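# Split magnet block stack into two equal stacks

## Task

Divide the tall stack of magnet blocks into two tidy stacks of the same height resting on the bench, keep the neighbouring row of blocks upright and still roughly grouped, make sure nothing stays in place only because the robot is holding it, then release everything and move the grippers away.

## Robot and tools

Robot: two arms, left_arm and right_arm, each with six joints and a parallel gripper. Everything is commanded through joint targets; there is no Cartesian command.

Frame: results report positions in one shared world frame. Its origin sits on the table top midway between the arms, +x runs out over the table, +z is up, and left_arm is on the +y side. The names left and right refer to the arms, not to sides of any picture. The printed hand position can be off from the real one, more so when the arm is stretched far.

Tool execute_actions, argument actions: a list holding at most one item, or nothing.
- Empty list {"actions": []}: no command, just returns the current state.
- Motion item {"rows": [...], "steps": n}: rows is a list of 1 to 15 rows; steps is 1 to 15 (default 15), each step being 1/30 s. Row k is applied on step k; if there are fewer rows than steps, the last row is repeated.
- Wait item {"steps": n} with n up to 300: sends nothing new and returns after that many steps since the previous result.
- Optional pictures (true/false) turns camera images in the result on or off; by default they are included.
Each row is one flat list of 14 numbers covering both arms, always all 14 even if only one arm should move: left_arm waist, shoulder, elbow, wrist pitch, wrist yaw, wrist roll, opening, then the same seven for right_arm. The six joint values are absolute target angles in radians, in the same convention as the Joint positions line. Stated ranges per arm: waist -2.618 to 3.054, shoulder 0.000 to 3.142, elbow 0.000 to 3.142, wrist pitch -1.571 to 1.571, wrist yaw -1.571 to 1.571, wrist roll -2.094 to 2.094. True ends may differ by up to 0.036 rad either way. A call is rejected (nothing sent) if any target is more than 0.036 rad beyond a stated end and also farther out than that joint's last reported angle. Targets past the real end are clipped to it, and the result may then print "joint sent to its limit" (possibly referring to an earlier, still running action); the absence of that line proves nothing.
Opening is an absolute value from -1 (closed) to +1 (fully open, about 0.094 m between pads). Away from the extremes the fingers are driven to where grip_measured would equal your number. To hold something, command roughly 0.03 below the current grip_measured; a smaller gap gives a lighter grip. Each gripper's reading may carry a fixed bias of about 1 mm. Pad force caps at roughly 50 to 62 N, lower on thin parts, with a brief spike on contact.

Motion limits: each step the target sent to a joint stays within a fixed lead of its measured angle (waist 0.202, shoulder 0.258, elbow 0.238, wrist pitch 0.573, wrist yaw and roll 0.522 rad), and if the targets would move the gripper over 70 mm from where it is, all joints of that arm are scaled back. Far targets therefore take several actions. After a call the arms keep heading for the last row until everything has nearly stopped or a step is HELD; after that only a new action moves them further.

Result lines: the state line gives, per arm, end_effector_position (metres) and end_effector_quat_wxyz. The gripper's fingers point along its +z and close along its y; the reported point lies between the pads, about 1 cm behind the tips. Joint positions and Joint velocities list each arm's six joints (rad, rad/s) then pad gap (m, m/s). grip_measured is the measured opening on the command scale. "joint command not followed" means the clearance check altered or blocked joint targets on some steps; HELD marks steps where your row was partly or wholly not sent. MOTOR HOT appears from 75 °C; at 90 °C that arm halts for 10 s, and at 100 °C it drops what it holds and sags until cooled; both are reported as OVER-TEMPERATURE FAULT. Holding loads heats motors, so do not hang onto blocks longer than needed.

Tool zoom_image: camera (cam_high, cam_low, cam_left_wrist, cam_right_wrist) and region [x0, y0, x1, y1] in pixels of that camera's latest image, origin top-left, at most 504 by 504. Image sizes: cam_high and cam_low 504x504, wrist cameras 616x616 fisheye. Calibration data (intrinsics and world-to-camera transforms) is supplied and may be slightly off per scene.

Tool finished_scene: argument scene, the number of the current scene.

Cautions: random small tugs may act on held parts or loose blocks. Never push or knock anything off the table. Avoid letting the arms collide or press on each other. Avoid drops, slamming blocks down, and hard shoves into the stack or the standing row; magnets may snap blocks together, so separate and place them gently. Smooth, economical motion is preferred.

Each tool is called after "Emit:" as a command line: name --argument value for each argument, lists and objects as JSON in quotes; but a table of rows of numbers goes row by row, as --pt "numbers of a row", without its own name.

## Session

Emit:
execute_actions --actions '[]'

Scene clock: 0.00 s of 4600.00 s.
left_arm: end_effector_position=(+0.3981, +0.1304, +0.2518) grip_measured=+1.000 end_effector_quat_wxyz=(+0.146, -0.507, +0.795, -0.299) | right_arm: end_effector_position=(+0.3014, -0.2640, +0.1023) grip_measured=+1.000 end_effector_quat_wxyz=(-0.065, -0.410, +0.903, +0.108)
Joint positions: left_arm=[-0.52   1.556  1.569 -0.915  0.129 -1.524  0.094] | right_arm=[-0.138  1.967  1.652 -1.48  -0.117 -0.982  0.094]
Joint velocities: left_arm=[-0.007  0.002 -0.002 -0.007  0.051  0.051  0.   ] | right_arm=[-0.002  0.007  0.007 -0.007 -0.022 -0.037  0.   ]

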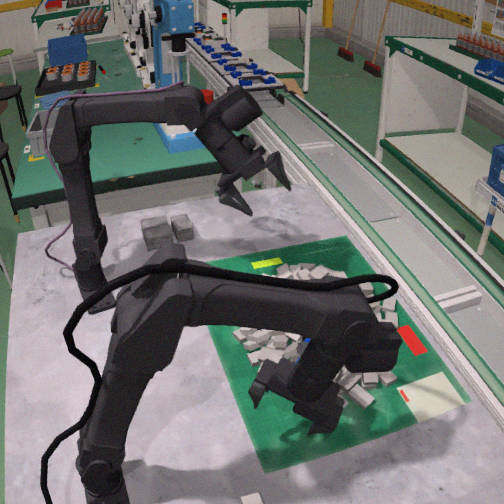

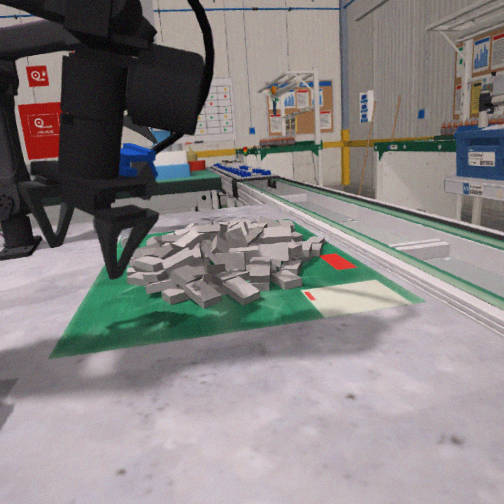

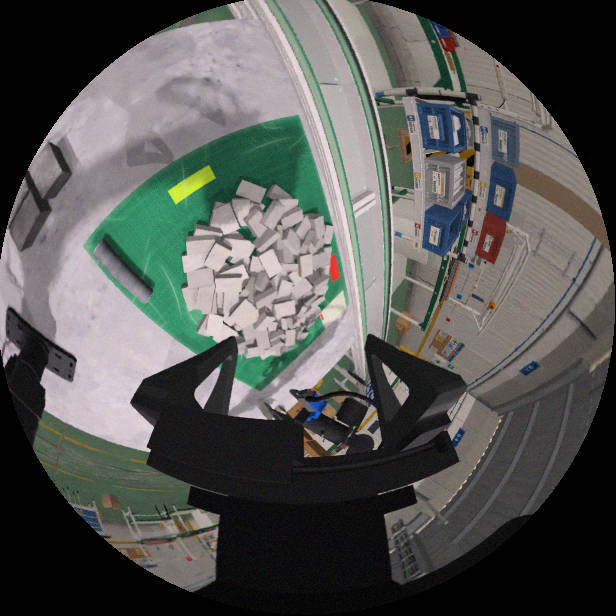

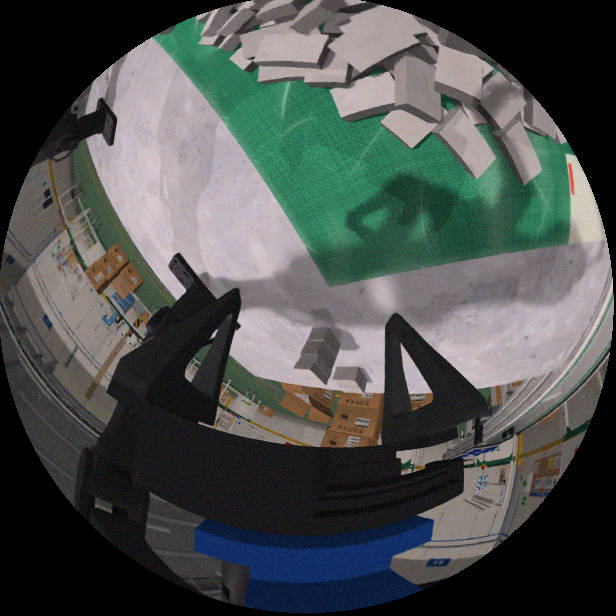

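Emit:
zoom_image --camera "cam_right_wrist" --region '[260, 300, 400, 410]'

Emit:
zoom_image --camera "cam_high" --region '[110, 190, 230, 270]'

Region (260, 300, 400, 410) of cam_right_wrist's 616x616 image, scaled by 3.600, with more detail than that image has; it fills the top 396 rows of this view, and the rest is white.

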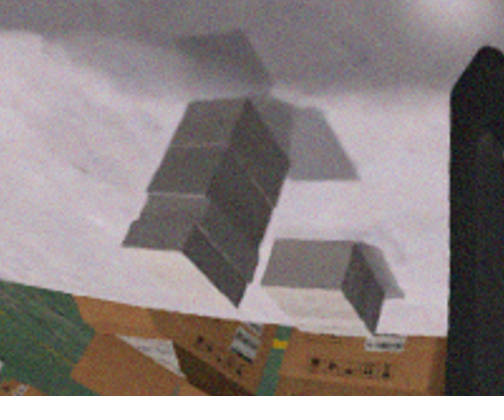

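Region (110, 190, 230, 270) of cam_high's 504x504 image, scaled by 4.200, with more detail than that image has.

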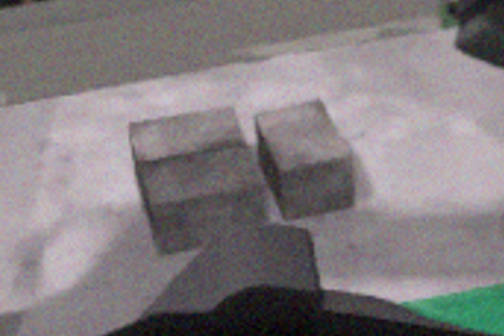

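Emit:
execute_actions --actions '[{"rows":[[-0.52,1.556,1.569,-0.915,0.129,-1.524,1,-0.65,1.5,1.4,-1.47,0,0,1]]}]' --pictures false

Emit:
execute_actions --actions '[{"steps":60}]'

Scene clock: 12.60 s of 4600.00 s.
left_arm: end_effector_position=(+0.3981, +0.1304, +0.2518) grip_measured=+1.000 end_effector_quat_wxyz=(+0.146, -0.507, +0.795, -0.299) | right_arm: end_effector_position=(+0.1878, -0.4009, +0.1751) grip_measured=+1.000 end_effector_quat_wxyz=(+0.015, +0.276, +0.961, -0.007)
Joint positions: left_arm=[-0.52   1.556  1.569 -0.915  0.129 -1.525  0.094] | right_arm=[-0.662  1.488  1.414 -1.462  0.003 -0.081  0.094]
Joint velocities: left_arm=[-0.002  0.002  0.007 -0.007 -0.007  0.022  0.   ] | right_arm=[ 0.1    0.061 -0.032  0.007 -0.022  0.505  0.   ]
Steps of this call (steps 1 to 90: nothing new was sent; then 9.10 s passed at rest; steps 91 to 105: all 15 steps of this action). Readings (joint positions):
91: left_arm=[-0.520 1.556 1.569 -0.915 0.129 -1.524] | right_arm=[-0.150 1.941 1.616 -1.454 -0.113 -0.921]
92: left_arm=[-0.520 1.556 1.569 -0.915 0.129 -1.524] | right_arm=[-0.175 1.895 1.556 -1.437 -0.103 -0.849]
94: left_arm=[-0.520 1.556 1.569 -0.915 0.129 -1.524] | right_arm=[-0.267 1.786 1.462 -1.446 -0.079 -0.702]
98: left_arm=[-0.520 1.556 1.569 -0.915 0.129 -1.525] | right_arm=[-0.530 1.562 1.417 -1.451 -0.040 -0.363]
105: the state above

Scene clock: 14.60 s of 4600.00 s.
left_arm: end_effector_position=(+0.3981, +0.1304, +0.2518) grip_measured=+1.000 end_effector_quat_wxyz=(+0.146, -0.507, +0.795, -0.299) | right_arm: end_effector_position=(+0.1882, -0.3999, +0.1737) grip_measured=+1.000 end_effector_quat_wxyz=(+0.013, +0.309, +0.951, -0.006)
Joint positions: left_arm=[-0.52   1.556  1.569 -0.915  0.129 -1.525  0.094] | right_arm=[-0.658  1.492  1.412 -1.462  0.003 -0.009  0.094]
Joint velocities: left_arm=[-0.017  0.002  0.002  0.007 -0.066 -0.066  0.   ] | right_arm=[ 0.012 -0.017 -0.007 -0.037 -0.037  0.066  0.   ]
Steps of this call (steps 1 to 30: the robot went on to your last target; steps 31 to 60: nothing new was sent). Readings (joint positions):
1: left_arm=[-0.520 1.556 1.569 -0.915 0.129 -1.525] | right_arm=[-0.660 1.490 1.413 -1.462 0.003 -0.066]
2: left_arm=[-0.520 1.556 1.569 -0.915 0.129 -1.525] | right_arm=[-0.658 1.492 1.412 -1.462 0.003 -0.055]
4: left_arm=[-0.520 1.556 1.569 -0.915 0.129 -1.525] | right_arm=[-0.658 1.492 1.412 -1.462 0.003 -0.038]
8: left_arm=[-0.520 1.556 1.569 -0.915 0.129 -1.525] | right_arm=[-0.658 1.492 1.412 -1.462 0.003 -0.021]
60: the state above
All arms were judged still, so your last target was given up. Only a new action makes them travel on or press farther. Fingers that are still opening or closing keep moving.
camera_calibration (this result's frames):
cam_left_wrist: T_world_to_cam=[[0.711097, -0.30256, 0.634665, -0.409988], [-0.653706, -0.616851, 0.438364, 0.260694], [0.258862, -0.726603, -0.636426, 0.275798], [0, 0, 0, 1]] pos_world=[0.390564, 0.23716, 0.321451]
cam_right_wrist: T_world_to_cam=[[-0.454131, -0.886234, -0.0913951, -0.24818], [-0.656242, 0.263355, 0.7071, 0.115133], [-0.602587, 0.381094, -0.701182, 0.491105], [0, 0, 0, 1]] pos_world=[0.258783, -0.437424, 0.240261]

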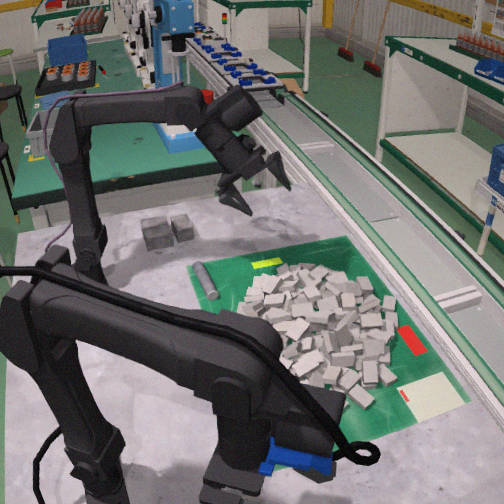

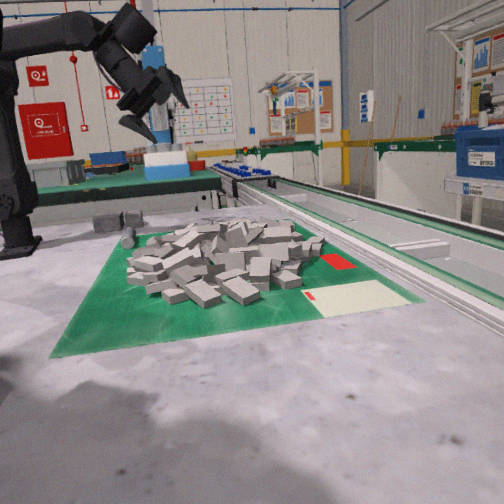

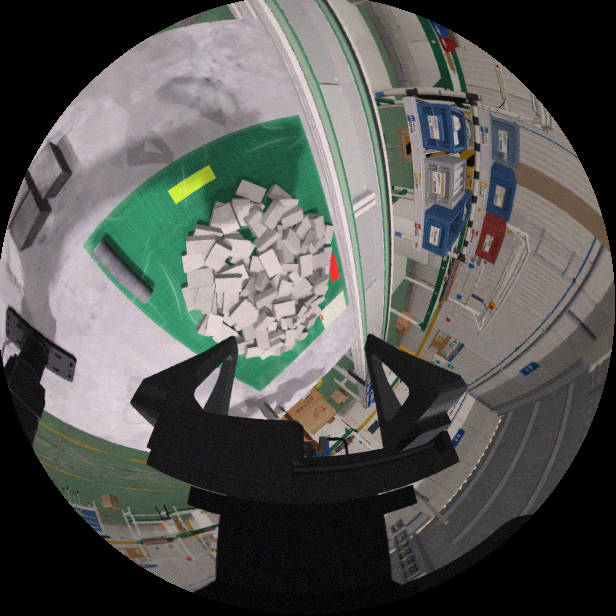

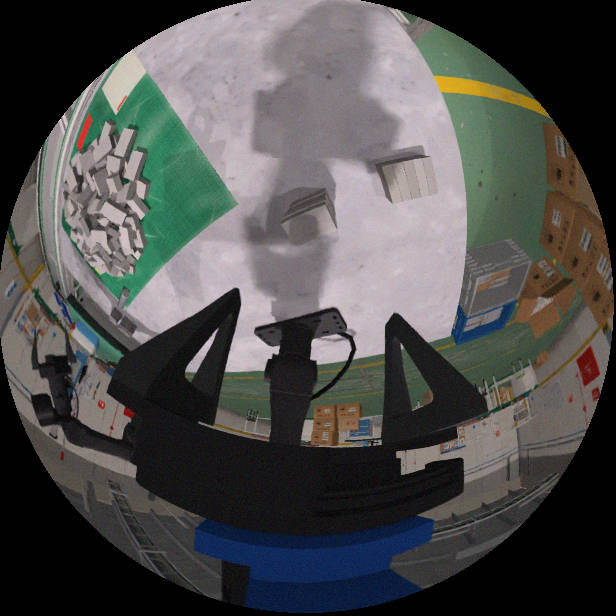

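Emit:
zoom_image --camera "cam_right_wrist" --region '[250, 130, 450, 270]'

Region (250, 130, 450, 270) of cam_right_wrist's 616x616 image, scaled by 2.520, with more detail than that image has; it fills the top 353 rows of this view, and the rest is white.

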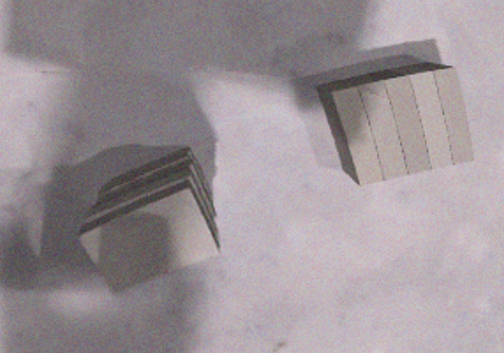

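Emit:
execute_actions --actions '[{"rows":[[-0.52,1.556,1.569,-0.915,0.129,-1.524,1,-0.605,1.635,1.185,-1.12,0,1.04,1]]}]' --pictures false

Emit:
execute_actions --actions '[{"steps":40}]'

Scene clock: 32.53 s of 4600.00 s.
left_arm: end_effector_position=(+0.3981, +0.1304, +0.2518) grip_measured=+1.000 end_effector_quat_wxyz=(+0.146, -0.507, +0.795, -0.299) | right_arm: end_effector_position=(+0.2104, -0.3999, +0.0740) grip_measured=+1.000 end_effector_quat_wxyz=(-0.025, +0.699, +0.714, -0.005)
Joint positions: left_arm=[-0.52   1.556  1.569 -0.915  0.129 -1.525  0.094] | right_arm=[-0.611  1.651  1.172 -1.143  0.001  0.96   0.094]
Joint velocities: left_arm=[ 0.017 -0.027  0.012 -0.022  0.037  0.007  0.   ] | right_arm=[ 0.012 -0.002  0.002  0.11  -0.022  0.418  0.   ]
Steps of this call (steps 1 to 90: nothing new was sent; then 14.43 s passed at rest; steps 91 to 105: all 15 steps of this action). Readings (joint positions):
91: left_arm=[-0.520 1.556 1.569 -0.915 0.129 -1.525] | right_arm=[-0.654 1.496 1.390 -1.431 0.004 0.050]
92: left_arm=[-0.520 1.556 1.569 -0.915 0.129 -1.525] | right_arm=[-0.647 1.504 1.354 -1.384 0.004 0.125]
94: left_arm=[-0.520 1.556 1.569 -0.915 0.129 -1.525] | right_arm=[-0.628 1.559 1.271 -1.295 0.004 0.308]
98: left_arm=[-0.520 1.556 1.569 -0.915 0.129 -1.525] | right_arm=[-0.611 1.662 1.176 -1.194 0.001 0.692]
105: the state above

Scene clock: 33.87 s of 4600.00 s.
left_arm: end_effector_position=(+0.3981, +0.1304, +0.2518) grip_measured=+1.000 end_effector_quat_wxyz=(+0.146, -0.507, +0.795, -0.299) | right_arm: end_effector_position=(+0.2133, -0.4018, +0.0738) grip_measured=+1.000 end_effector_quat_wxyz=(-0.018, +0.724, +0.689, -0.005)
Joint positions: left_arm=[-0.52   1.556  1.569 -0.915  0.129 -1.525  0.094] | right_arm=[-0.611  1.651  1.172 -1.129  0.001  1.03   0.094]
Joint velocities: left_arm=[-0.002 -0.007 -0.017 -0.022 -0.022 -0.022  0.   ] | right_arm=[ 0.002 -0.002  0.012  0.022  0.022 -0.095  0.   ]
Steps of this call (steps 1 to 30: the robot went on to your last target; steps 31 to 40: nothing new was sent). Readings (joint positions):
1: left_arm=[-0.520 1.556 1.569 -0.915 0.129 -1.525] | right_arm=[-0.611 1.651 1.172 -1.140 0.001 0.975]
2: left_arm=[-0.520 1.556 1.569 -0.915 0.129 -1.525] | right_arm=[-0.611 1.651 1.172 -1.138 0.001 0.986]
4: left_arm=[-0.520 1.556 1.569 -0.915 0.129 -1.525] | right_arm=[-0.611 1.651 1.172 -1.135 0.001 1.002]
8: left_arm=[-0.520 1.556 1.569 -0.915 0.129 -1.525] | right_arm=[-0.611 1.651 1.172 -1.132 0.001 1.019]
40: the state above
All arms were judged still, so your last target was given up. Only a new action makes them travel on or press farther. Fingers that are still opening or closing keep moving.
camera_calibration (this result's frames):
cam_left_wrist: T_world_to_cam=[[0.711097, -0.30256, 0.634665, -0.409988], [-0.653706, -0.616851, 0.438364, 0.260694], [0.258862, -0.726603, -0.636426, 0.275798], [0, 0, 0, 1]] pos_world=[0.390564, 0.23716, 0.321451]
cam_right_wrist: T_world_to_cam=[[-0.992559, -0.10013, -0.0692878, 0.181489], [-0.118322, 0.658744, 0.743005, 0.24417], [-0.0287545, 0.745675, -0.66569, 0.4584], [0, 0, 0, 1]] pos_world=[0.22221, -0.48449, 0.136308]

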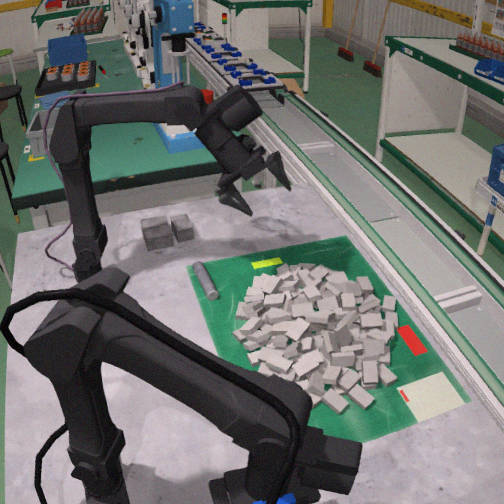

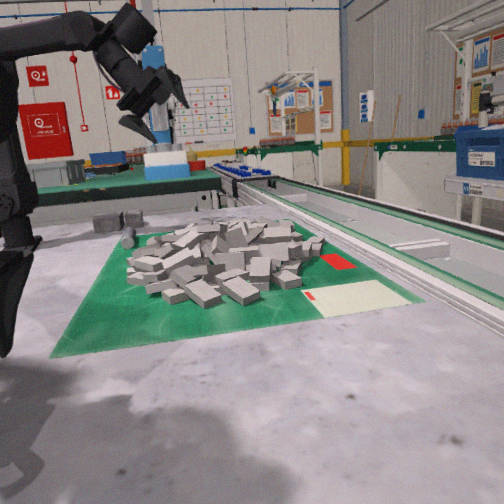

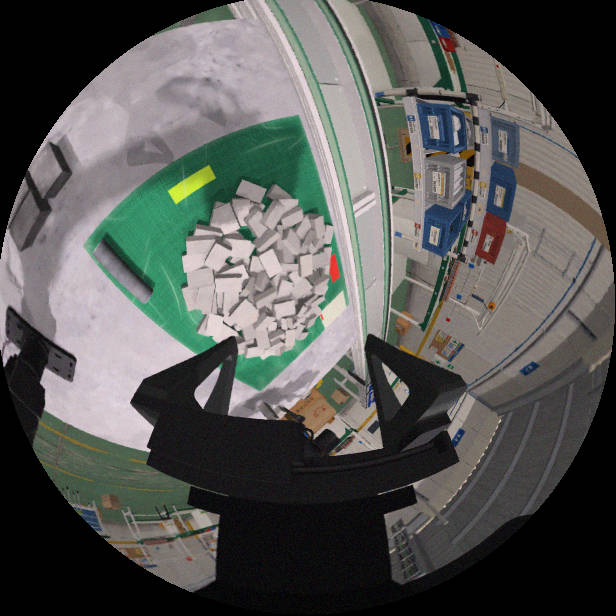

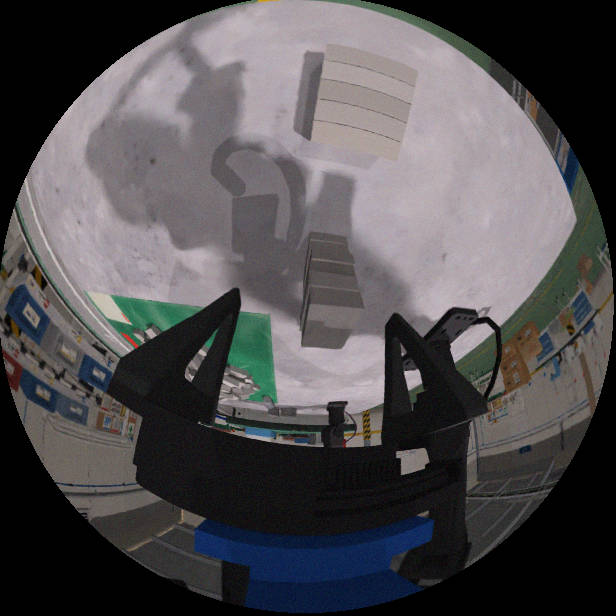

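Emit:
zoom_image --camera "cam_right_wrist" --region '[270, 220, 410, 360]'

Region (270, 220, 410, 360) of cam_right_wrist's 616x616 image, scaled by 3.600, with more detail than that image has.

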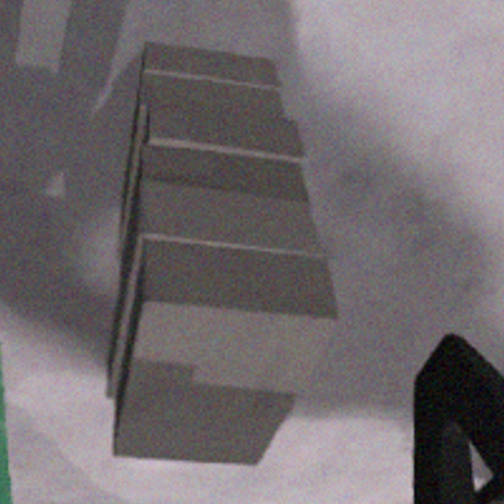

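Emit:
execute_actions --actions '[{"rows":[[-0.52,1.556,1.569,-0.915,0.129,-1.524,1,-0.605,1.64,1.095,-0.99,0,1.04,1]]}]' --pictures false

Emit:
execute_actions --actions '[{"steps":30}]'

Scene clock: 42.20 s of 4600.00 s.
left_arm: end_effector_position=(+0.3981, +0.1304, +0.2518) grip_measured=+1.000 end_effector_quat_wxyz=(+0.146, -0.507, +0.795, -0.299) | right_arm: end_effector_position=(+0.2215, -0.4073, +0.0583) grip_measured=+1.000 end_effector_quat_wxyz=(+0.012, +0.724, +0.689, +0.002)
Joint positions: left_arm=[-0.52   1.556  1.569 -0.915  0.129 -1.525  0.094] | right_arm=[-0.611  1.646  1.103 -1.004  0.001  1.031  0.094]
Joint velocities: left_arm=[ 0.002 -0.012  0.002 -0.022 -0.051 -0.037  0.   ] | right_arm=[-0.017  0.007 -0.012  0.022  0.037  0.037  0.   ]
Steps of this call (steps 1 to 90: nothing new was sent; then 4.83 s passed at rest; steps 91 to 105: all 15 steps of this action). Readings (joint positions):
91: left_arm=[-0.520 1.556 1.569 -0.915 0.129 -1.525] | right_arm=[-0.611 1.648 1.161 -1.109 0.001 1.031]
92: left_arm=[-0.520 1.556 1.569 -0.915 0.129 -1.525] | right_arm=[-0.611 1.646 1.144 -1.083 0.001 1.031]
94: left_arm=[-0.520 1.556 1.569 -0.915 0.129 -1.525] | right_arm=[-0.611 1.646 1.116 -1.052 0.001 1.031]
98: left_arm=[-0.520 1.556 1.569 -0.915 0.129 -1.525] | right_arm=[-0.611 1.646 1.103 -1.026 0.001 1.031]
105: the state above

Scene clock: 43.20 s of 4600.00 s.
left_arm: end_effector_position=(+0.3981, +0.1304, +0.2518) grip_measured=+1.000 end_effector_quat_wxyz=(+0.146, -0.507, +0.795, -0.299) | right_arm: end_effector_position=(+0.2224, -0.4079, +0.0584) grip_measured=+1.000 end_effector_quat_wxyz=(+0.014, +0.724, +0.689, +0.003)
Joint positions: left_arm=[-0.52   1.556  1.569 -0.915  0.129 -1.525  0.094] | right_arm=[-0.611  1.646  1.103 -0.999  0.001  1.031  0.094]
Joint velocities: left_arm=[ 0.017  0.007 -0.012 -0.051  0.007 -0.066  0.   ] | right_arm=[ 0.002  0.002 -0.002 -0.007 -0.007 -0.037  0.   ]
Steps of this call (steps 1 to 15: the robot went on to your last target; steps 16 to 30: nothing new was sent). Readings (joint positions):
1: left_arm=[-0.520 1.556 1.569 -0.915 0.129 -1.525] | right_arm=[-0.611 1.646 1.103 -1.002 0.001 1.031]
2: left_arm=[-0.520 1.556 1.569 -0.915 0.129 -1.525] | right_arm=[-0.611 1.646 1.103 -1.002 0.001 1.031]
4: left_arm=[-0.520 1.556 1.569 -0.915 0.129 -1.525] | right_arm=[-0.611 1.646 1.103 -1.000 0.001 1.031]
8: left_arm=[-0.520 1.556 1.569 -0.915 0.129 -1.525] | right_arm=[-0.611 1.646 1.103 -0.999 0.001 1.031]
30: the state above
All arms were judged still, so your last target was given up. Only a new action makes them travel on or press farther. Fingers that are still opening or closing keep moving.
camera_calibration (this result's frames):
cam_left_wrist: T_world_to_cam=[[0.711097, -0.30256, 0.634665, -0.409988], [-0.653706, -0.616851, 0.438364, 0.260694], [0.258862, -0.726603, -0.636426, 0.275798], [0, 0, 0, 1]] pos_world=[0.390564, 0.23716, 0.321451]
cam_right_wrist: T_world_to_cam=[[-0.987331, -0.103276, -0.12046, 0.189414], [-0.158402, 0.685782, 0.710361, 0.282615], [0.00924656, 0.720443, -0.693453, 0.435801], [0, 0, 0, 1]] pos_world=[0.227751, -0.48822, 0.124266]

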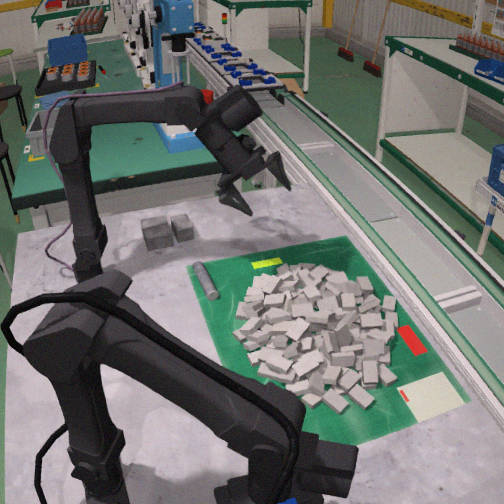

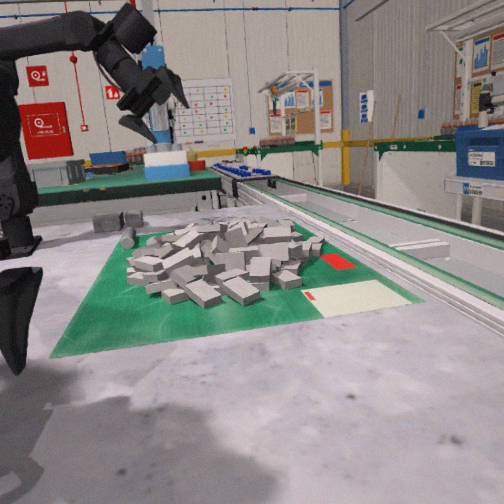

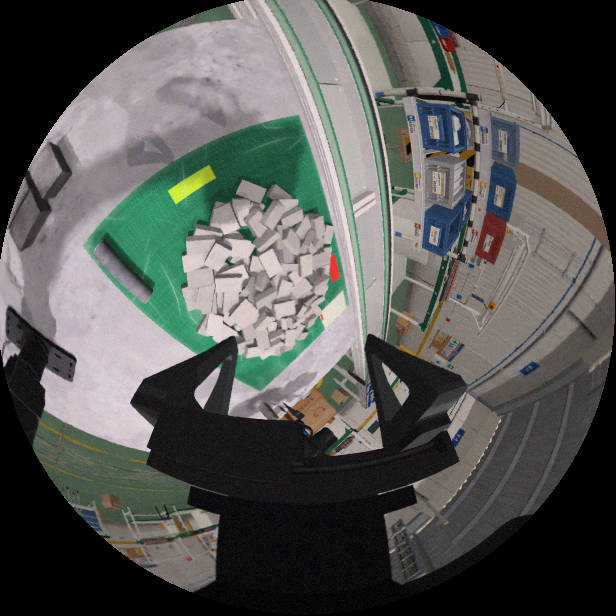

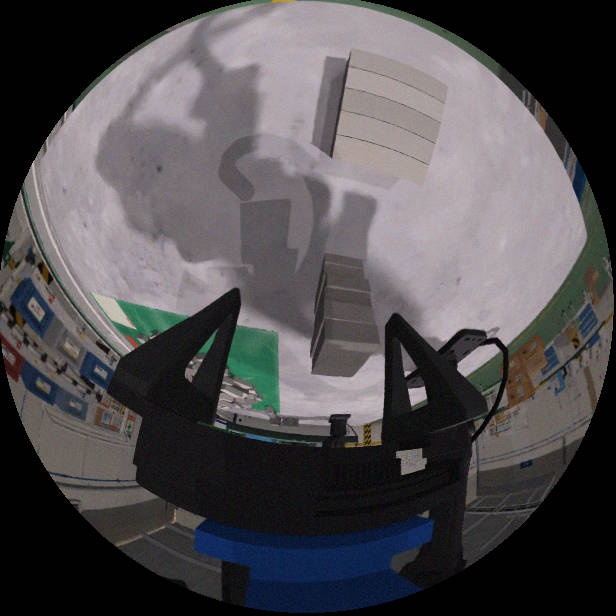

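Emit:
execute_actions --actions '[{"rows":[[-0.52,1.556,1.569,-0.915,0.129,-1.524,1,-0.605,1.594,1.017,-0.99,0,1.04,1]]}]' --pictures false

Emit:
execute_actions --actions '[{"steps":20}]'

Scene clock: 47.13 s of 4600.00 s.
left_arm: end_effector_position=(+0.3981, +0.1304, +0.2518) grip_measured=+1.000 end_effector_quat_wxyz=(+0.146, -0.507, +0.795, -0.299) | right_arm: end_effector_position=(+0.2046, -0.3960, +0.0486) grip_measured=+1.000 end_effector_quat_wxyz=(-0.003, +0.724, +0.689, -0.001)
Joint positions: left_arm=[-0.52   1.556  1.569 -0.915  0.129 -1.525  0.094] | right_arm=[-0.611  1.611  1.025 -0.991  0.001  1.031  0.094]
Joint velocities: left_arm=[-0.007  0.012  0.002 -0.022 -0.051  0.022  0.   ] | right_arm=[ 0.027 -0.007 -0.022 -0.051  0.007 -0.007  0.   ]
Steps of this call (steps 1 to 90: nothing new was sent; then 0.43 s passed at rest; steps 91 to 105: all 15 steps of this action). Readings (joint positions):
91: left_arm=[-0.520 1.556 1.569 -0.915 0.129 -1.525] | right_arm=[-0.611 1.639 1.091 -0.988 0.001 1.031]
92: left_arm=[-0.520 1.556 1.569 -0.915 0.129 -1.525] | right_arm=[-0.611 1.627 1.071 -0.982 0.001 1.031]
94: left_arm=[-0.520 1.556 1.569 -0.915 0.129 -1.525] | right_arm=[-0.611 1.612 1.039 -0.987 0.001 1.031]
98: left_arm=[-0.520 1.556 1.569 -0.915 0.129 -1.525] | right_arm=[-0.611 1.611 1.025 -0.991 0.001 1.031]
105: the state above

Scene clock: 47.80 s of 4600.00 s.
left_arm: end_effector_position=(+0.3981, +0.1304, +0.2518) grip_measured=+1.000 end_effector_quat_wxyz=(+0.146, -0.507, +0.795, -0.299) | right_arm: end_effector_position=(+0.2046, -0.3960, +0.0486) grip_measured=+1.000 end_effector_quat_wxyz=(-0.003, +0.724, +0.689, -0.001)
Joint positions: left_arm=[-0.52   1.556  1.569 -0.915  0.129 -1.525  0.094] | right_arm=[-0.611  1.611  1.025 -0.991  0.001  1.031  0.094]
Joint velocities: left_arm=[ 0.012 -0.012 -0.007 -0.007 -0.037  0.007  0.   ] | right_arm=[-0.022  0.002  0.012 -0.007 -0.037 -0.037  0.   ]
Steps of this call (steps 1 to 15: the robot went on to your last target; steps 16 to 20: nothing new was sent). Readings (joint positions):
1: left_arm=[-0.520 1.556 1.569 -0.915 0.129 -1.525] | right_arm=[-0.611 1.611 1.025 -0.991 0.001 1.031]
2: left_arm=[-0.520 1.556 1.569 -0.915 0.129 -1.525] | right_arm=[-0.611 1.611 1.025 -0.991 0.001 1.031]
4: left_arm=[-0.520 1.556 1.569 -0.915 0.129 -1.525] | right_arm=[-0.611 1.611 1.025 -0.991 0.001 1.031]
8: left_arm=[-0.520 1.556 1.569 -0.915 0.129 -1.525] | right_arm=[-0.611 1.611 1.025 -0.991 0.001 1.031]
20: the state above
All arms were judged still, so your last target was given up. Only a new action makes them travel on or press farther. Fingers that are still opening or closing keep moving.
camera_calibration (this result's frames):
cam_left_wrist: T_world_to_cam=[[0.711266, -0.302219, 0.634637, -0.410093], [-0.653468, -0.616956, 0.438572, 0.260561], [0.258998, -0.726656, -0.63631, 0.275722], [0, 0, 0, 1]] pos_world=[0.390541, 0.237172, 0.32143]
cam_right_wrist: T_world_to_cam=[[-0.990463, -0.100829, -0.0938977, 0.172215], [-0.137396, 0.671955, 0.727735, 0.267955], [-0.0102818, 0.733696, -0.6794, 0.429175], [0, 0, 0, 1]] pos_world=[0.211801, -0.477573, 0.112751]

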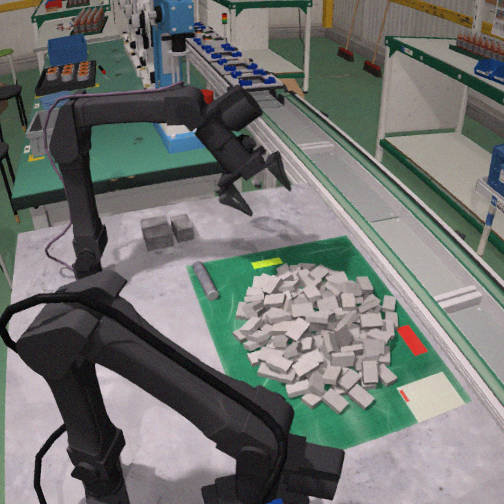

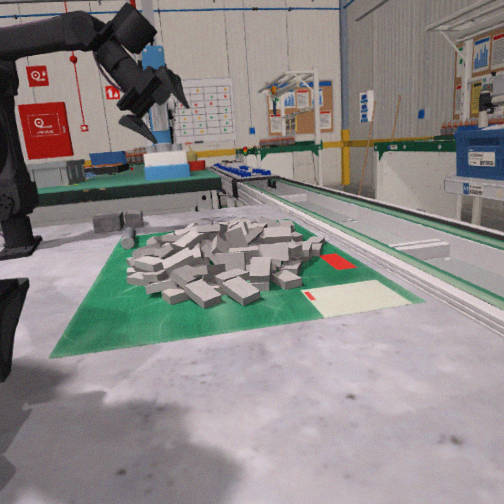

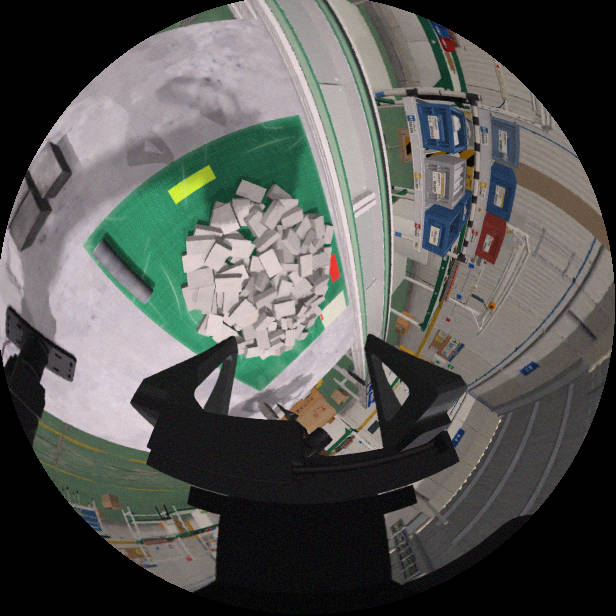

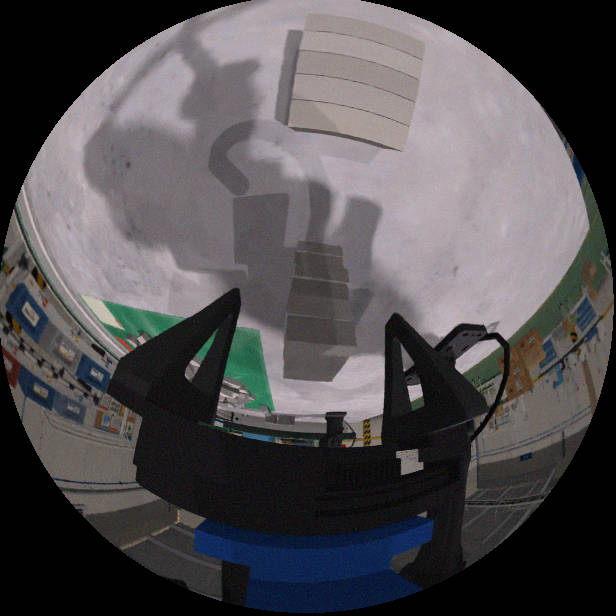

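Raise slightly and close.

Emit:
execute_actions --actions '[{"rows":[[-0.52,1.556,1.569,-0.915,0.129,-1.524,1,-0.605,1.582,1.017,-0.99,0,1.04,-0.5]]}]' --pictures false

Emit:
execute_actions --actions '[{"steps":40}]' --pictures false

Emit:
execute_actions --actions '[{"rows":[[-0.52,1.556,1.569,-0.915,0.129,-1.524,1,-0.605,1.55,1.12,-1.13,0,1.04,-0.5]]}]' --pictures false

Emit:
execute_actions --actions '[{"steps":20}]'

Scene clock: 51.93 s of 4600.00 s.
left_arm: end_effector_position=(+0.3981, +0.1304, +0.2518) grip_measured=+1.000 end_effector_quat_wxyz=(+0.146, -0.507, +0.795, -0.299) | right_arm: end_effector_position=(+0.2057, -0.3966, +0.0512) grip_measured=-0.416 end_effector_quat_wxyz=(+0.003, +0.725, +0.689, +0.000)
Joint positions: left_arm=[-0.52   1.556  1.569 -0.915  0.129 -1.525  0.094] | right_arm=[-0.611  1.6    1.025 -0.989  0.001  1.032  0.027]
Joint velocities: left_arm=[-0.007 -0.012  0.002  0.007 -0.007  0.022  0.   ] | right_arm=[ 0.017  0.007  0.017  0.037 -0.051  0.007  0.001]
Steps of this call (steps 1 to 90: nothing new was sent; then 0.63 s passed at rest; steps 91 to 105: all 15 steps of this action). Readings (joint positions):
91: left_arm=[-0.520 1.556 1.569 -0.915 0.129 -1.525] | right_arm=[-0.611 1.609 1.025 -0.991 0.001 1.031]
92: left_arm=[-0.520 1.556 1.569 -0.915 0.129 -1.525] | right_arm=[-0.611 1.608 1.025 -0.991 0.001 1.031]
94: left_arm=[-0.520 1.556 1.569 -0.915 0.129 -1.525] | right_arm=[-0.611 1.602 1.025 -0.991 0.001 1.031]
98: left_arm=[-0.520 1.556 1.569 -0.915 0.129 -1.525] | right_arm=[-0.611 1.600 1.025 -0.989 0.001 1.032]
105: the state above

Scene clock: 53.27 s of 4600.00 s.
left_arm: end_effector_position=(+0.3981, +0.1304, +0.2518) grip_measured=+1.000 end_effector_quat_wxyz=(+0.146, -0.507, +0.795, -0.299) | right_arm: end_effector_position=(+0.2057, -0.3966, +0.0512) grip_measured=-0.416 end_effector_quat_wxyz=(+0.003, +0.725, +0.689, +0.000)
Joint positions: left_arm=[-0.52   1.556  1.569 -0.915  0.129 -1.525  0.094] | right_arm=[-0.611  1.6    1.025 -0.989  0.001  1.032  0.027]
Joint velocities: left_arm=[-0.012  0.007 -0.007  0.051  0.051  0.007  0.   ] | right_arm=[ 0.027 -0.007  0.002 -0.007  0.051  0.066 -0.   ]
Steps of this call (steps 1 to 15: the robot went on to your last target; steps 16 to 40: nothing new was sent). Readings (joint positions):
1: left_arm=[-0.520 1.556 1.569 -0.915 0.129 -1.525] | right_arm=[-0.611 1.600 1.025 -0.989 0.001 1.032]
2: left_arm=[-0.520 1.556 1.569 -0.915 0.129 -1.525] | right_arm=[-0.611 1.600 1.025 -0.989 0.001 1.032]
4: left_arm=[-0.520 1.556 1.569 -0.915 0.129 -1.525] | right_arm=[-0.611 1.600 1.025 -0.989 0.001 1.032]
8: left_arm=[-0.520 1.556 1.569 -0.915 0.129 -1.525] | right_arm=[-0.611 1.600 1.025 -0.989 0.001 1.032]
40: the state above
All arms were judged still, so your last target was given up. Only a new action makes them travel on or press farther. Fingers that are still opening or closing keep moving.

Scene clock: 53.77 s of 4600.00 s.
left_arm: end_effector_position=(+0.3981, +0.1304, +0.2518) grip_measured=+1.000 end_effector_quat_wxyz=(+0.146, -0.507, +0.795, -0.299) | right_arm: end_effector_position=(+0.2016, -0.3938, +0.0766) grip_measured=-0.416 end_effector_quat_wxyz=(-0.004, +0.725, +0.689, -0.001)
Joint positions: left_arm=[-0.52   1.556  1.569 -0.915  0.129 -1.525  0.094] | right_arm=[-0.611  1.569  1.098 -1.109  0.001  1.032  0.027]
Joint velocities: left_arm=[ 0.017  0.007  0.017  0.007 -0.022  0.037  0.   ] | right_arm=[-0.002  0.017 -0.007 -0.037 -0.022 -0.066  0.   ]
Steps of this call (steps 1 to 15: all 15 steps of this action). Readings (joint positions):
1: left_arm=[-0.520 1.556 1.569 -0.915 0.129 -1.525] | right_arm=[-0.611 1.599 1.036 -1.006 0.001 1.032]
2: left_arm=[-0.520 1.556 1.569 -0.915 0.129 -1.525] | right_arm=[-0.611 1.597 1.051 -1.033 0.001 1.032]
4: left_arm=[-0.520 1.556 1.569 -0.915 0.129 -1.525] | right_arm=[-0.611 1.584 1.078 -1.065 0.001 1.032]
8: left_arm=[-0.520 1.556 1.569 -0.915 0.129 -1.525] | right_arm=[-0.611 1.569 1.098 -1.087 0.001 1.032]
15: the state above

Scene clock: 54.43 s of 4600.00 s.
left_arm: end_effector_position=(+0.3981, +0.1304, +0.2518) grip_measured=+1.000 end_effector_quat_wxyz=(+0.146, -0.507, +0.795, -0.299) | right_arm: end_effector_position=(+0.2009, -0.3934, +0.0766) grip_measured=-0.416 end_effector_quat_wxyz=(-0.006, +0.725, +0.689, -0.002)
Joint positions: left_arm=[-0.52   1.556  1.569 -0.915  0.129 -1.525  0.094] | right_arm=[-0.611  1.569  1.098 -1.113  0.001  1.032  0.027]
Joint velocities: left_arm=[ 0.002  0.002 -0.012 -0.051 -0.051  0.022  0.   ] | right_arm=[-0.002 -0.002 -0.027  0.066  0.037  0.022 -0.   ]
Steps of this call (steps 1 to 15: the robot went on to your last target; steps 16 to 20: nothing new was sent). Readings (joint positions):
1: left_arm=[-0.520 1.556 1.569 -0.915 0.129 -1.525] | right_arm=[-0.611 1.569 1.098 -1.110 0.001 1.032]
2: left_arm=[-0.520 1.556 1.569 -0.915 0.129 -1.525] | right_arm=[-0.611 1.569 1.098 -1.111 0.001 1.032]
4: left_arm=[-0.520 1.556 1.569 -0.915 0.129 -1.525] | right_arm=[-0.611 1.569 1.098 -1.111 0.001 1.032]
8: left_arm=[-0.520 1.556 1.569 -0.915 0.129 -1.525] | right_arm=[-0.611 1.569 1.098 -1.112 0.001 1.032]
20: the state above
All arms were judged still, so your last target was given up. Only a new action makes them travel on or press farther. Fingers that are still opening or closing keep moving.
camera_calibration (this result's frames):
cam_left_wrist: T_world_to_cam=[[0.711266, -0.302219, 0.634637, -0.410093], [-0.653468, -0.616956, 0.438572, 0.260561], [0.258998, -0.726656, -0.63631, 0.275722], [0, 0, 0, 1]] pos_world=[0.390541, 0.237172, 0.32143]
cam_right_wrist: T_world_to_cam=[[-0.991024, -0.0996595, -0.089106, 0.171635], [-0.133023, 0.668816, 0.731431, 0.242906], [-0.0132985, 0.736718, -0.676069, 0.447742], [0, 0, 0, 1]] pos_world=[0.208361, -0.475214, 0.14033]

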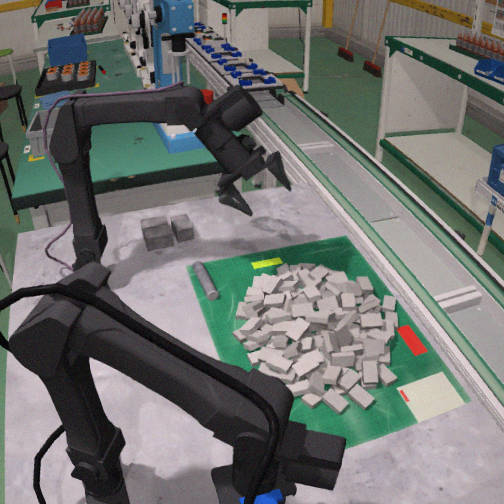

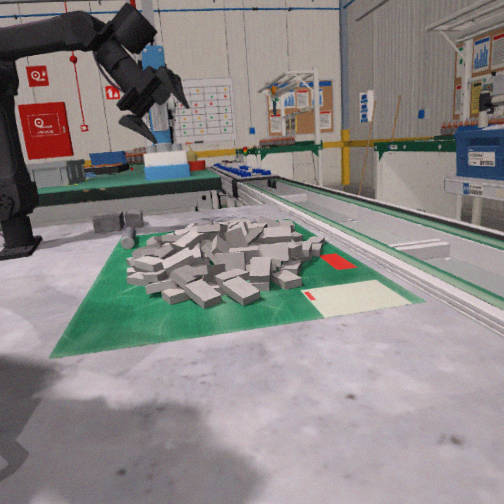

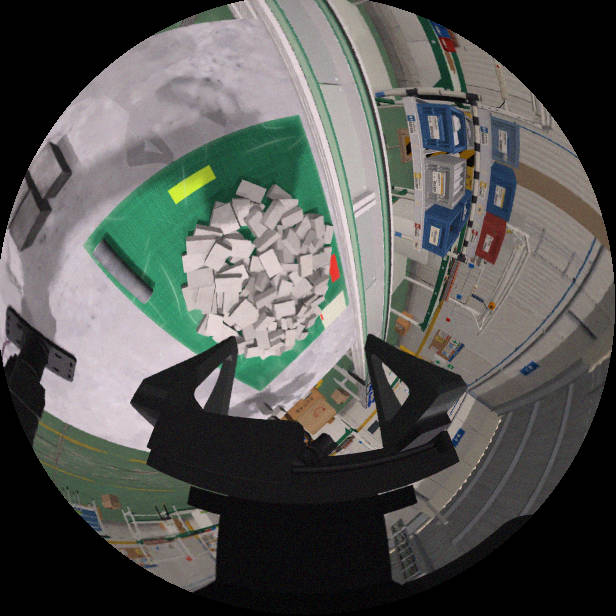

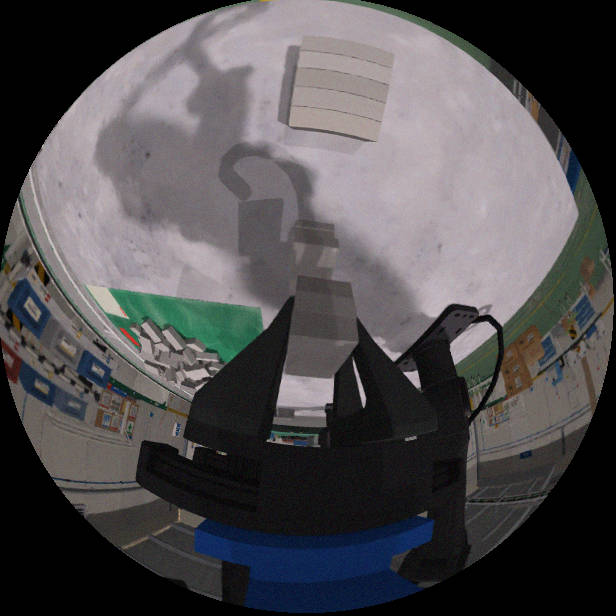

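Emit:
execute_actions --actions '[{"rows":[[-0.52,1.556,1.569,-0.915,0.129,-1.524,1,-0.58,1.71,1.29,-1.13,0,1.07,-0.5]],"steps":10}]' --pictures false

Emit:
execute_actions --actions '[{"rows":[[-0.52,1.556,1.569,-0.915,0.129,-1.524,1,-0.55,1.88,1.46,-1.13,0,1.1,-0.5]]}]' --pictures false

Emit:
execute_actions --actions '[{"steps":20}]'

Scene clock: 61.67 s of 4600.00 s.
left_arm: end_effector_position=(+0.3981, +0.1304, +0.2518) grip_measured=+1.000 end_effector_quat_wxyz=(+0.146, -0.507, +0.795, -0.299) | right_arm: end_effector_position=(+0.2432, -0.4123, +0.0783) grip_measured=-0.416 end_effector_quat_wxyz=(+0.005, +0.725, +0.689, +0.001)
Joint positions: left_arm=[-0.52   1.556  1.569 -0.915  0.129 -1.525  0.094] | right_arm=[-0.586  1.718  1.266 -1.109 -0.     1.057  0.027]
Joint velocities: left_arm=[ 0.017 -0.027 -0.017 -0.095  0.022 -0.037  0.   ] | right_arm=[ 0.007 -0.012 -0.012 -0.037 -0.066  0.11   0.001]
Steps of this call (steps 1 to 90: nothing new was sent; then 3.90 s passed at rest; steps 91 to 100: all 10 steps of this action). Readings (joint positions):
91: left_arm=[-0.520 1.556 1.569 -0.915 0.129 -1.525] | right_arm=[-0.609 1.591 1.127 -1.138 0.001 1.037]
92: left_arm=[-0.520 1.556 1.569 -0.915 0.129 -1.525] | right_arm=[-0.604 1.632 1.176 -1.164 0.001 1.042]
94: left_arm=[-0.520 1.556 1.569 -0.915 0.129 -1.525] | right_arm=[-0.594 1.694 1.244 -1.138 0.001 1.049]
98: left_arm=[-0.520 1.556 1.569 -0.915 0.129 -1.525] | right_arm=[-0.586 1.718 1.266 -1.105 -0.000 1.055]
100: the state above

Scene clock: 62.17 s of 4600.00 s.
left_arm: end_effector_position=(+0.3981, +0.1304, +0.2518) grip_measured=+1.000 end_effector_quat_wxyz=(+0.146, -0.507, +0.795, -0.299) | right_arm: end_effector_position=(+0.2848, -0.4253, +0.0651) grip_measured=-0.416 end_effector_quat_wxyz=(-0.001, +0.725, +0.689, +0.000)
Joint positions: left_arm=[-0.52   1.556  1.569 -0.915  0.129 -1.525  0.094] | right_arm=[-0.555  1.896  1.435 -1.112 -0.001  1.089  0.027]
Joint velocities: left_arm=[-0.027 -0.012  0.022 -0.007 -0.022 -0.051  0.   ] | right_arm=[-0.002  0.002 -0.002  0.051  0.022  0.007  0.   ]
Steps of this call (steps 1 to 15: all 15 steps of this action). Readings (joint positions):
1: left_arm=[-0.520 1.556 1.569 -0.915 0.129 -1.525] | right_arm=[-0.584 1.744 1.298 -1.139 0.001 1.063]
2: left_arm=[-0.520 1.556 1.569 -0.915 0.129 -1.525] | right_arm=[-0.579 1.787 1.351 -1.165 0.001 1.070]
4: left_arm=[-0.520 1.556 1.569 -0.915 0.129 -1.525] | right_arm=[-0.566 1.857 1.419 -1.135 0.001 1.077]
8: left_arm=[-0.520 1.556 1.569 -0.915 0.129 -1.525] | right_arm=[-0.555 1.896 1.435 -1.105 -0.001 1.084]
15: the state above

Scene clock: 62.83 s of 4600.00 s.
left_arm: end_effector_position=(+0.3981, +0.1304, +0.2518) grip_measured=+1.000 end_effector_quat_wxyz=(+0.146, -0.507, +0.795, -0.299) | right_arm: end_effector_position=(+0.2845, -0.4252, +0.0651) grip_measured=-0.416 end_effector_quat_wxyz=(-0.002, +0.726, +0.688, +0.000)
Joint positions: left_arm=[-0.52   1.556  1.569 -0.915  0.129 -1.525  0.094] | right_arm=[-0.555  1.896  1.435 -1.113 -0.001  1.091  0.027]
Joint velocities: left_arm=[ 0.002  0.002  0.002 -0.051  0.037 -0.051  0.   ] | right_arm=[-0.027 -0.002  0.012 -0.051 -0.066 -0.007 -0.   ]
Steps of this call (steps 1 to 15: the robot went on to your last target; steps 16 to 20: nothing new was sent). Readings (joint positions):
1: left_arm=[-0.520 1.556 1.569 -0.915 0.129 -1.525] | right_arm=[-0.555 1.896 1.435 -1.112 -0.001 1.090]
2: left_arm=[-0.520 1.556 1.569 -0.915 0.129 -1.525] | right_arm=[-0.555 1.896 1.435 -1.113 -0.001 1.090]
4: left_arm=[-0.520 1.556 1.569 -0.915 0.129 -1.525] | right_arm=[-0.555 1.896 1.435 -1.113 -0.001 1.090]
8: left_arm=[-0.520 1.556 1.569 -0.915 0.129 -1.525] | right_arm=[-0.555 1.896 1.435 -1.113 -0.001 1.091]
20: the state above
All arms were judged still, so your last target was given up. Only a new action makes them travel on or press farther. Fingers that are still opening or closing keep moving.
camera_calibration (this result's frames):
cam_left_wrist: T_world_to_cam=[[0.711266, -0.302219, 0.634637, -0.410093], [-0.653468, -0.616956, 0.438572, 0.260561], [0.258998, -0.726656, -0.63631, 0.275722], [0, 0, 0, 1]] pos_world=[0.390541, 0.237172, 0.32143]
cam_right_wrist: T_world_to_cam=[[-0.990466, -0.0973582, -0.0974652, 0.251699], [-0.137657, 0.671978, 0.727664, 0.286566], [-0.00534963, 0.734143, -0.678974, 0.461413], [0, 0, 0, 1]] pos_world=[0.291216, -0.506804, 0.129295]

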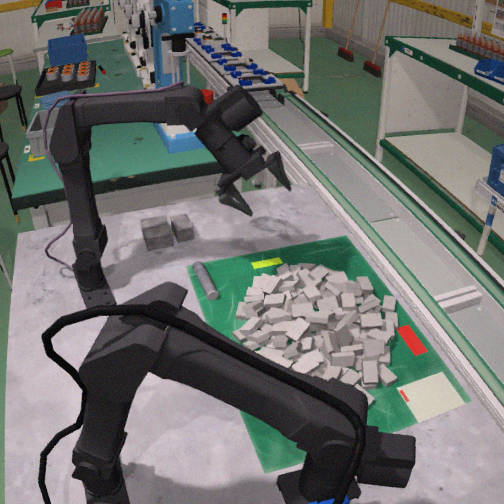

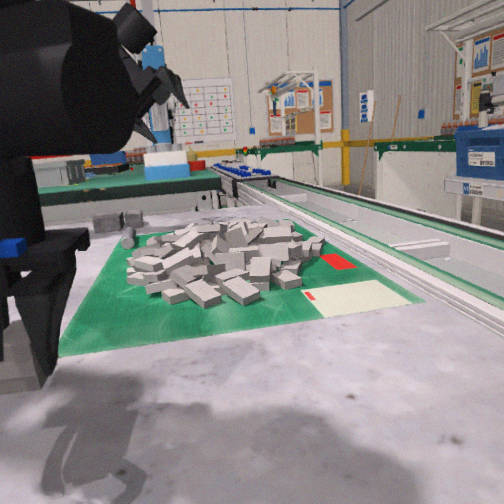

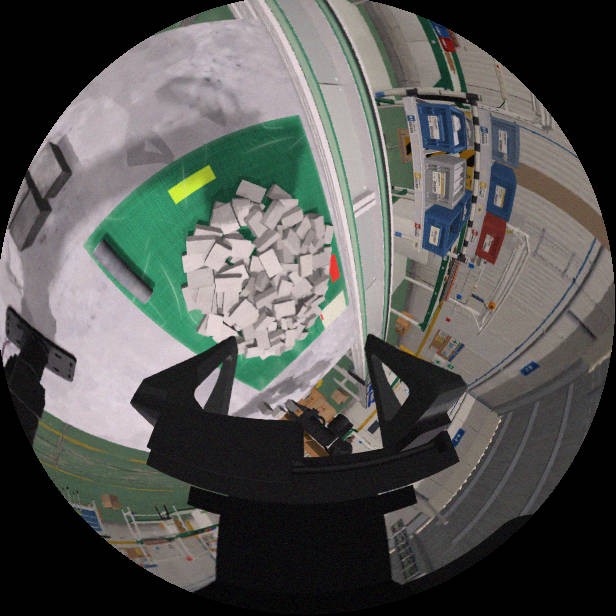

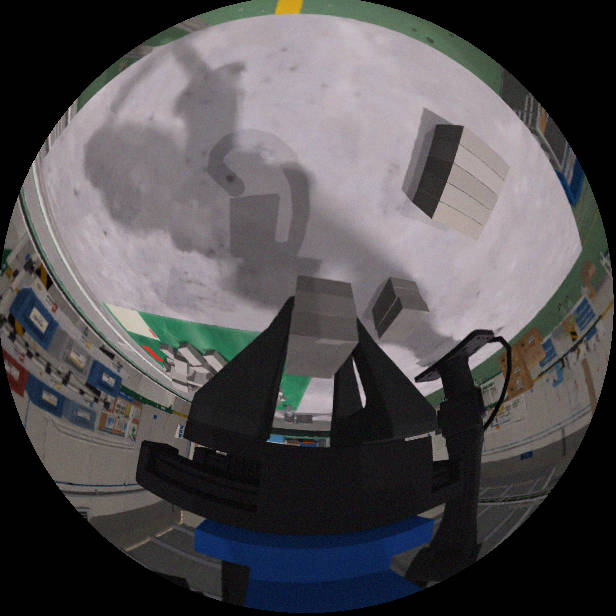

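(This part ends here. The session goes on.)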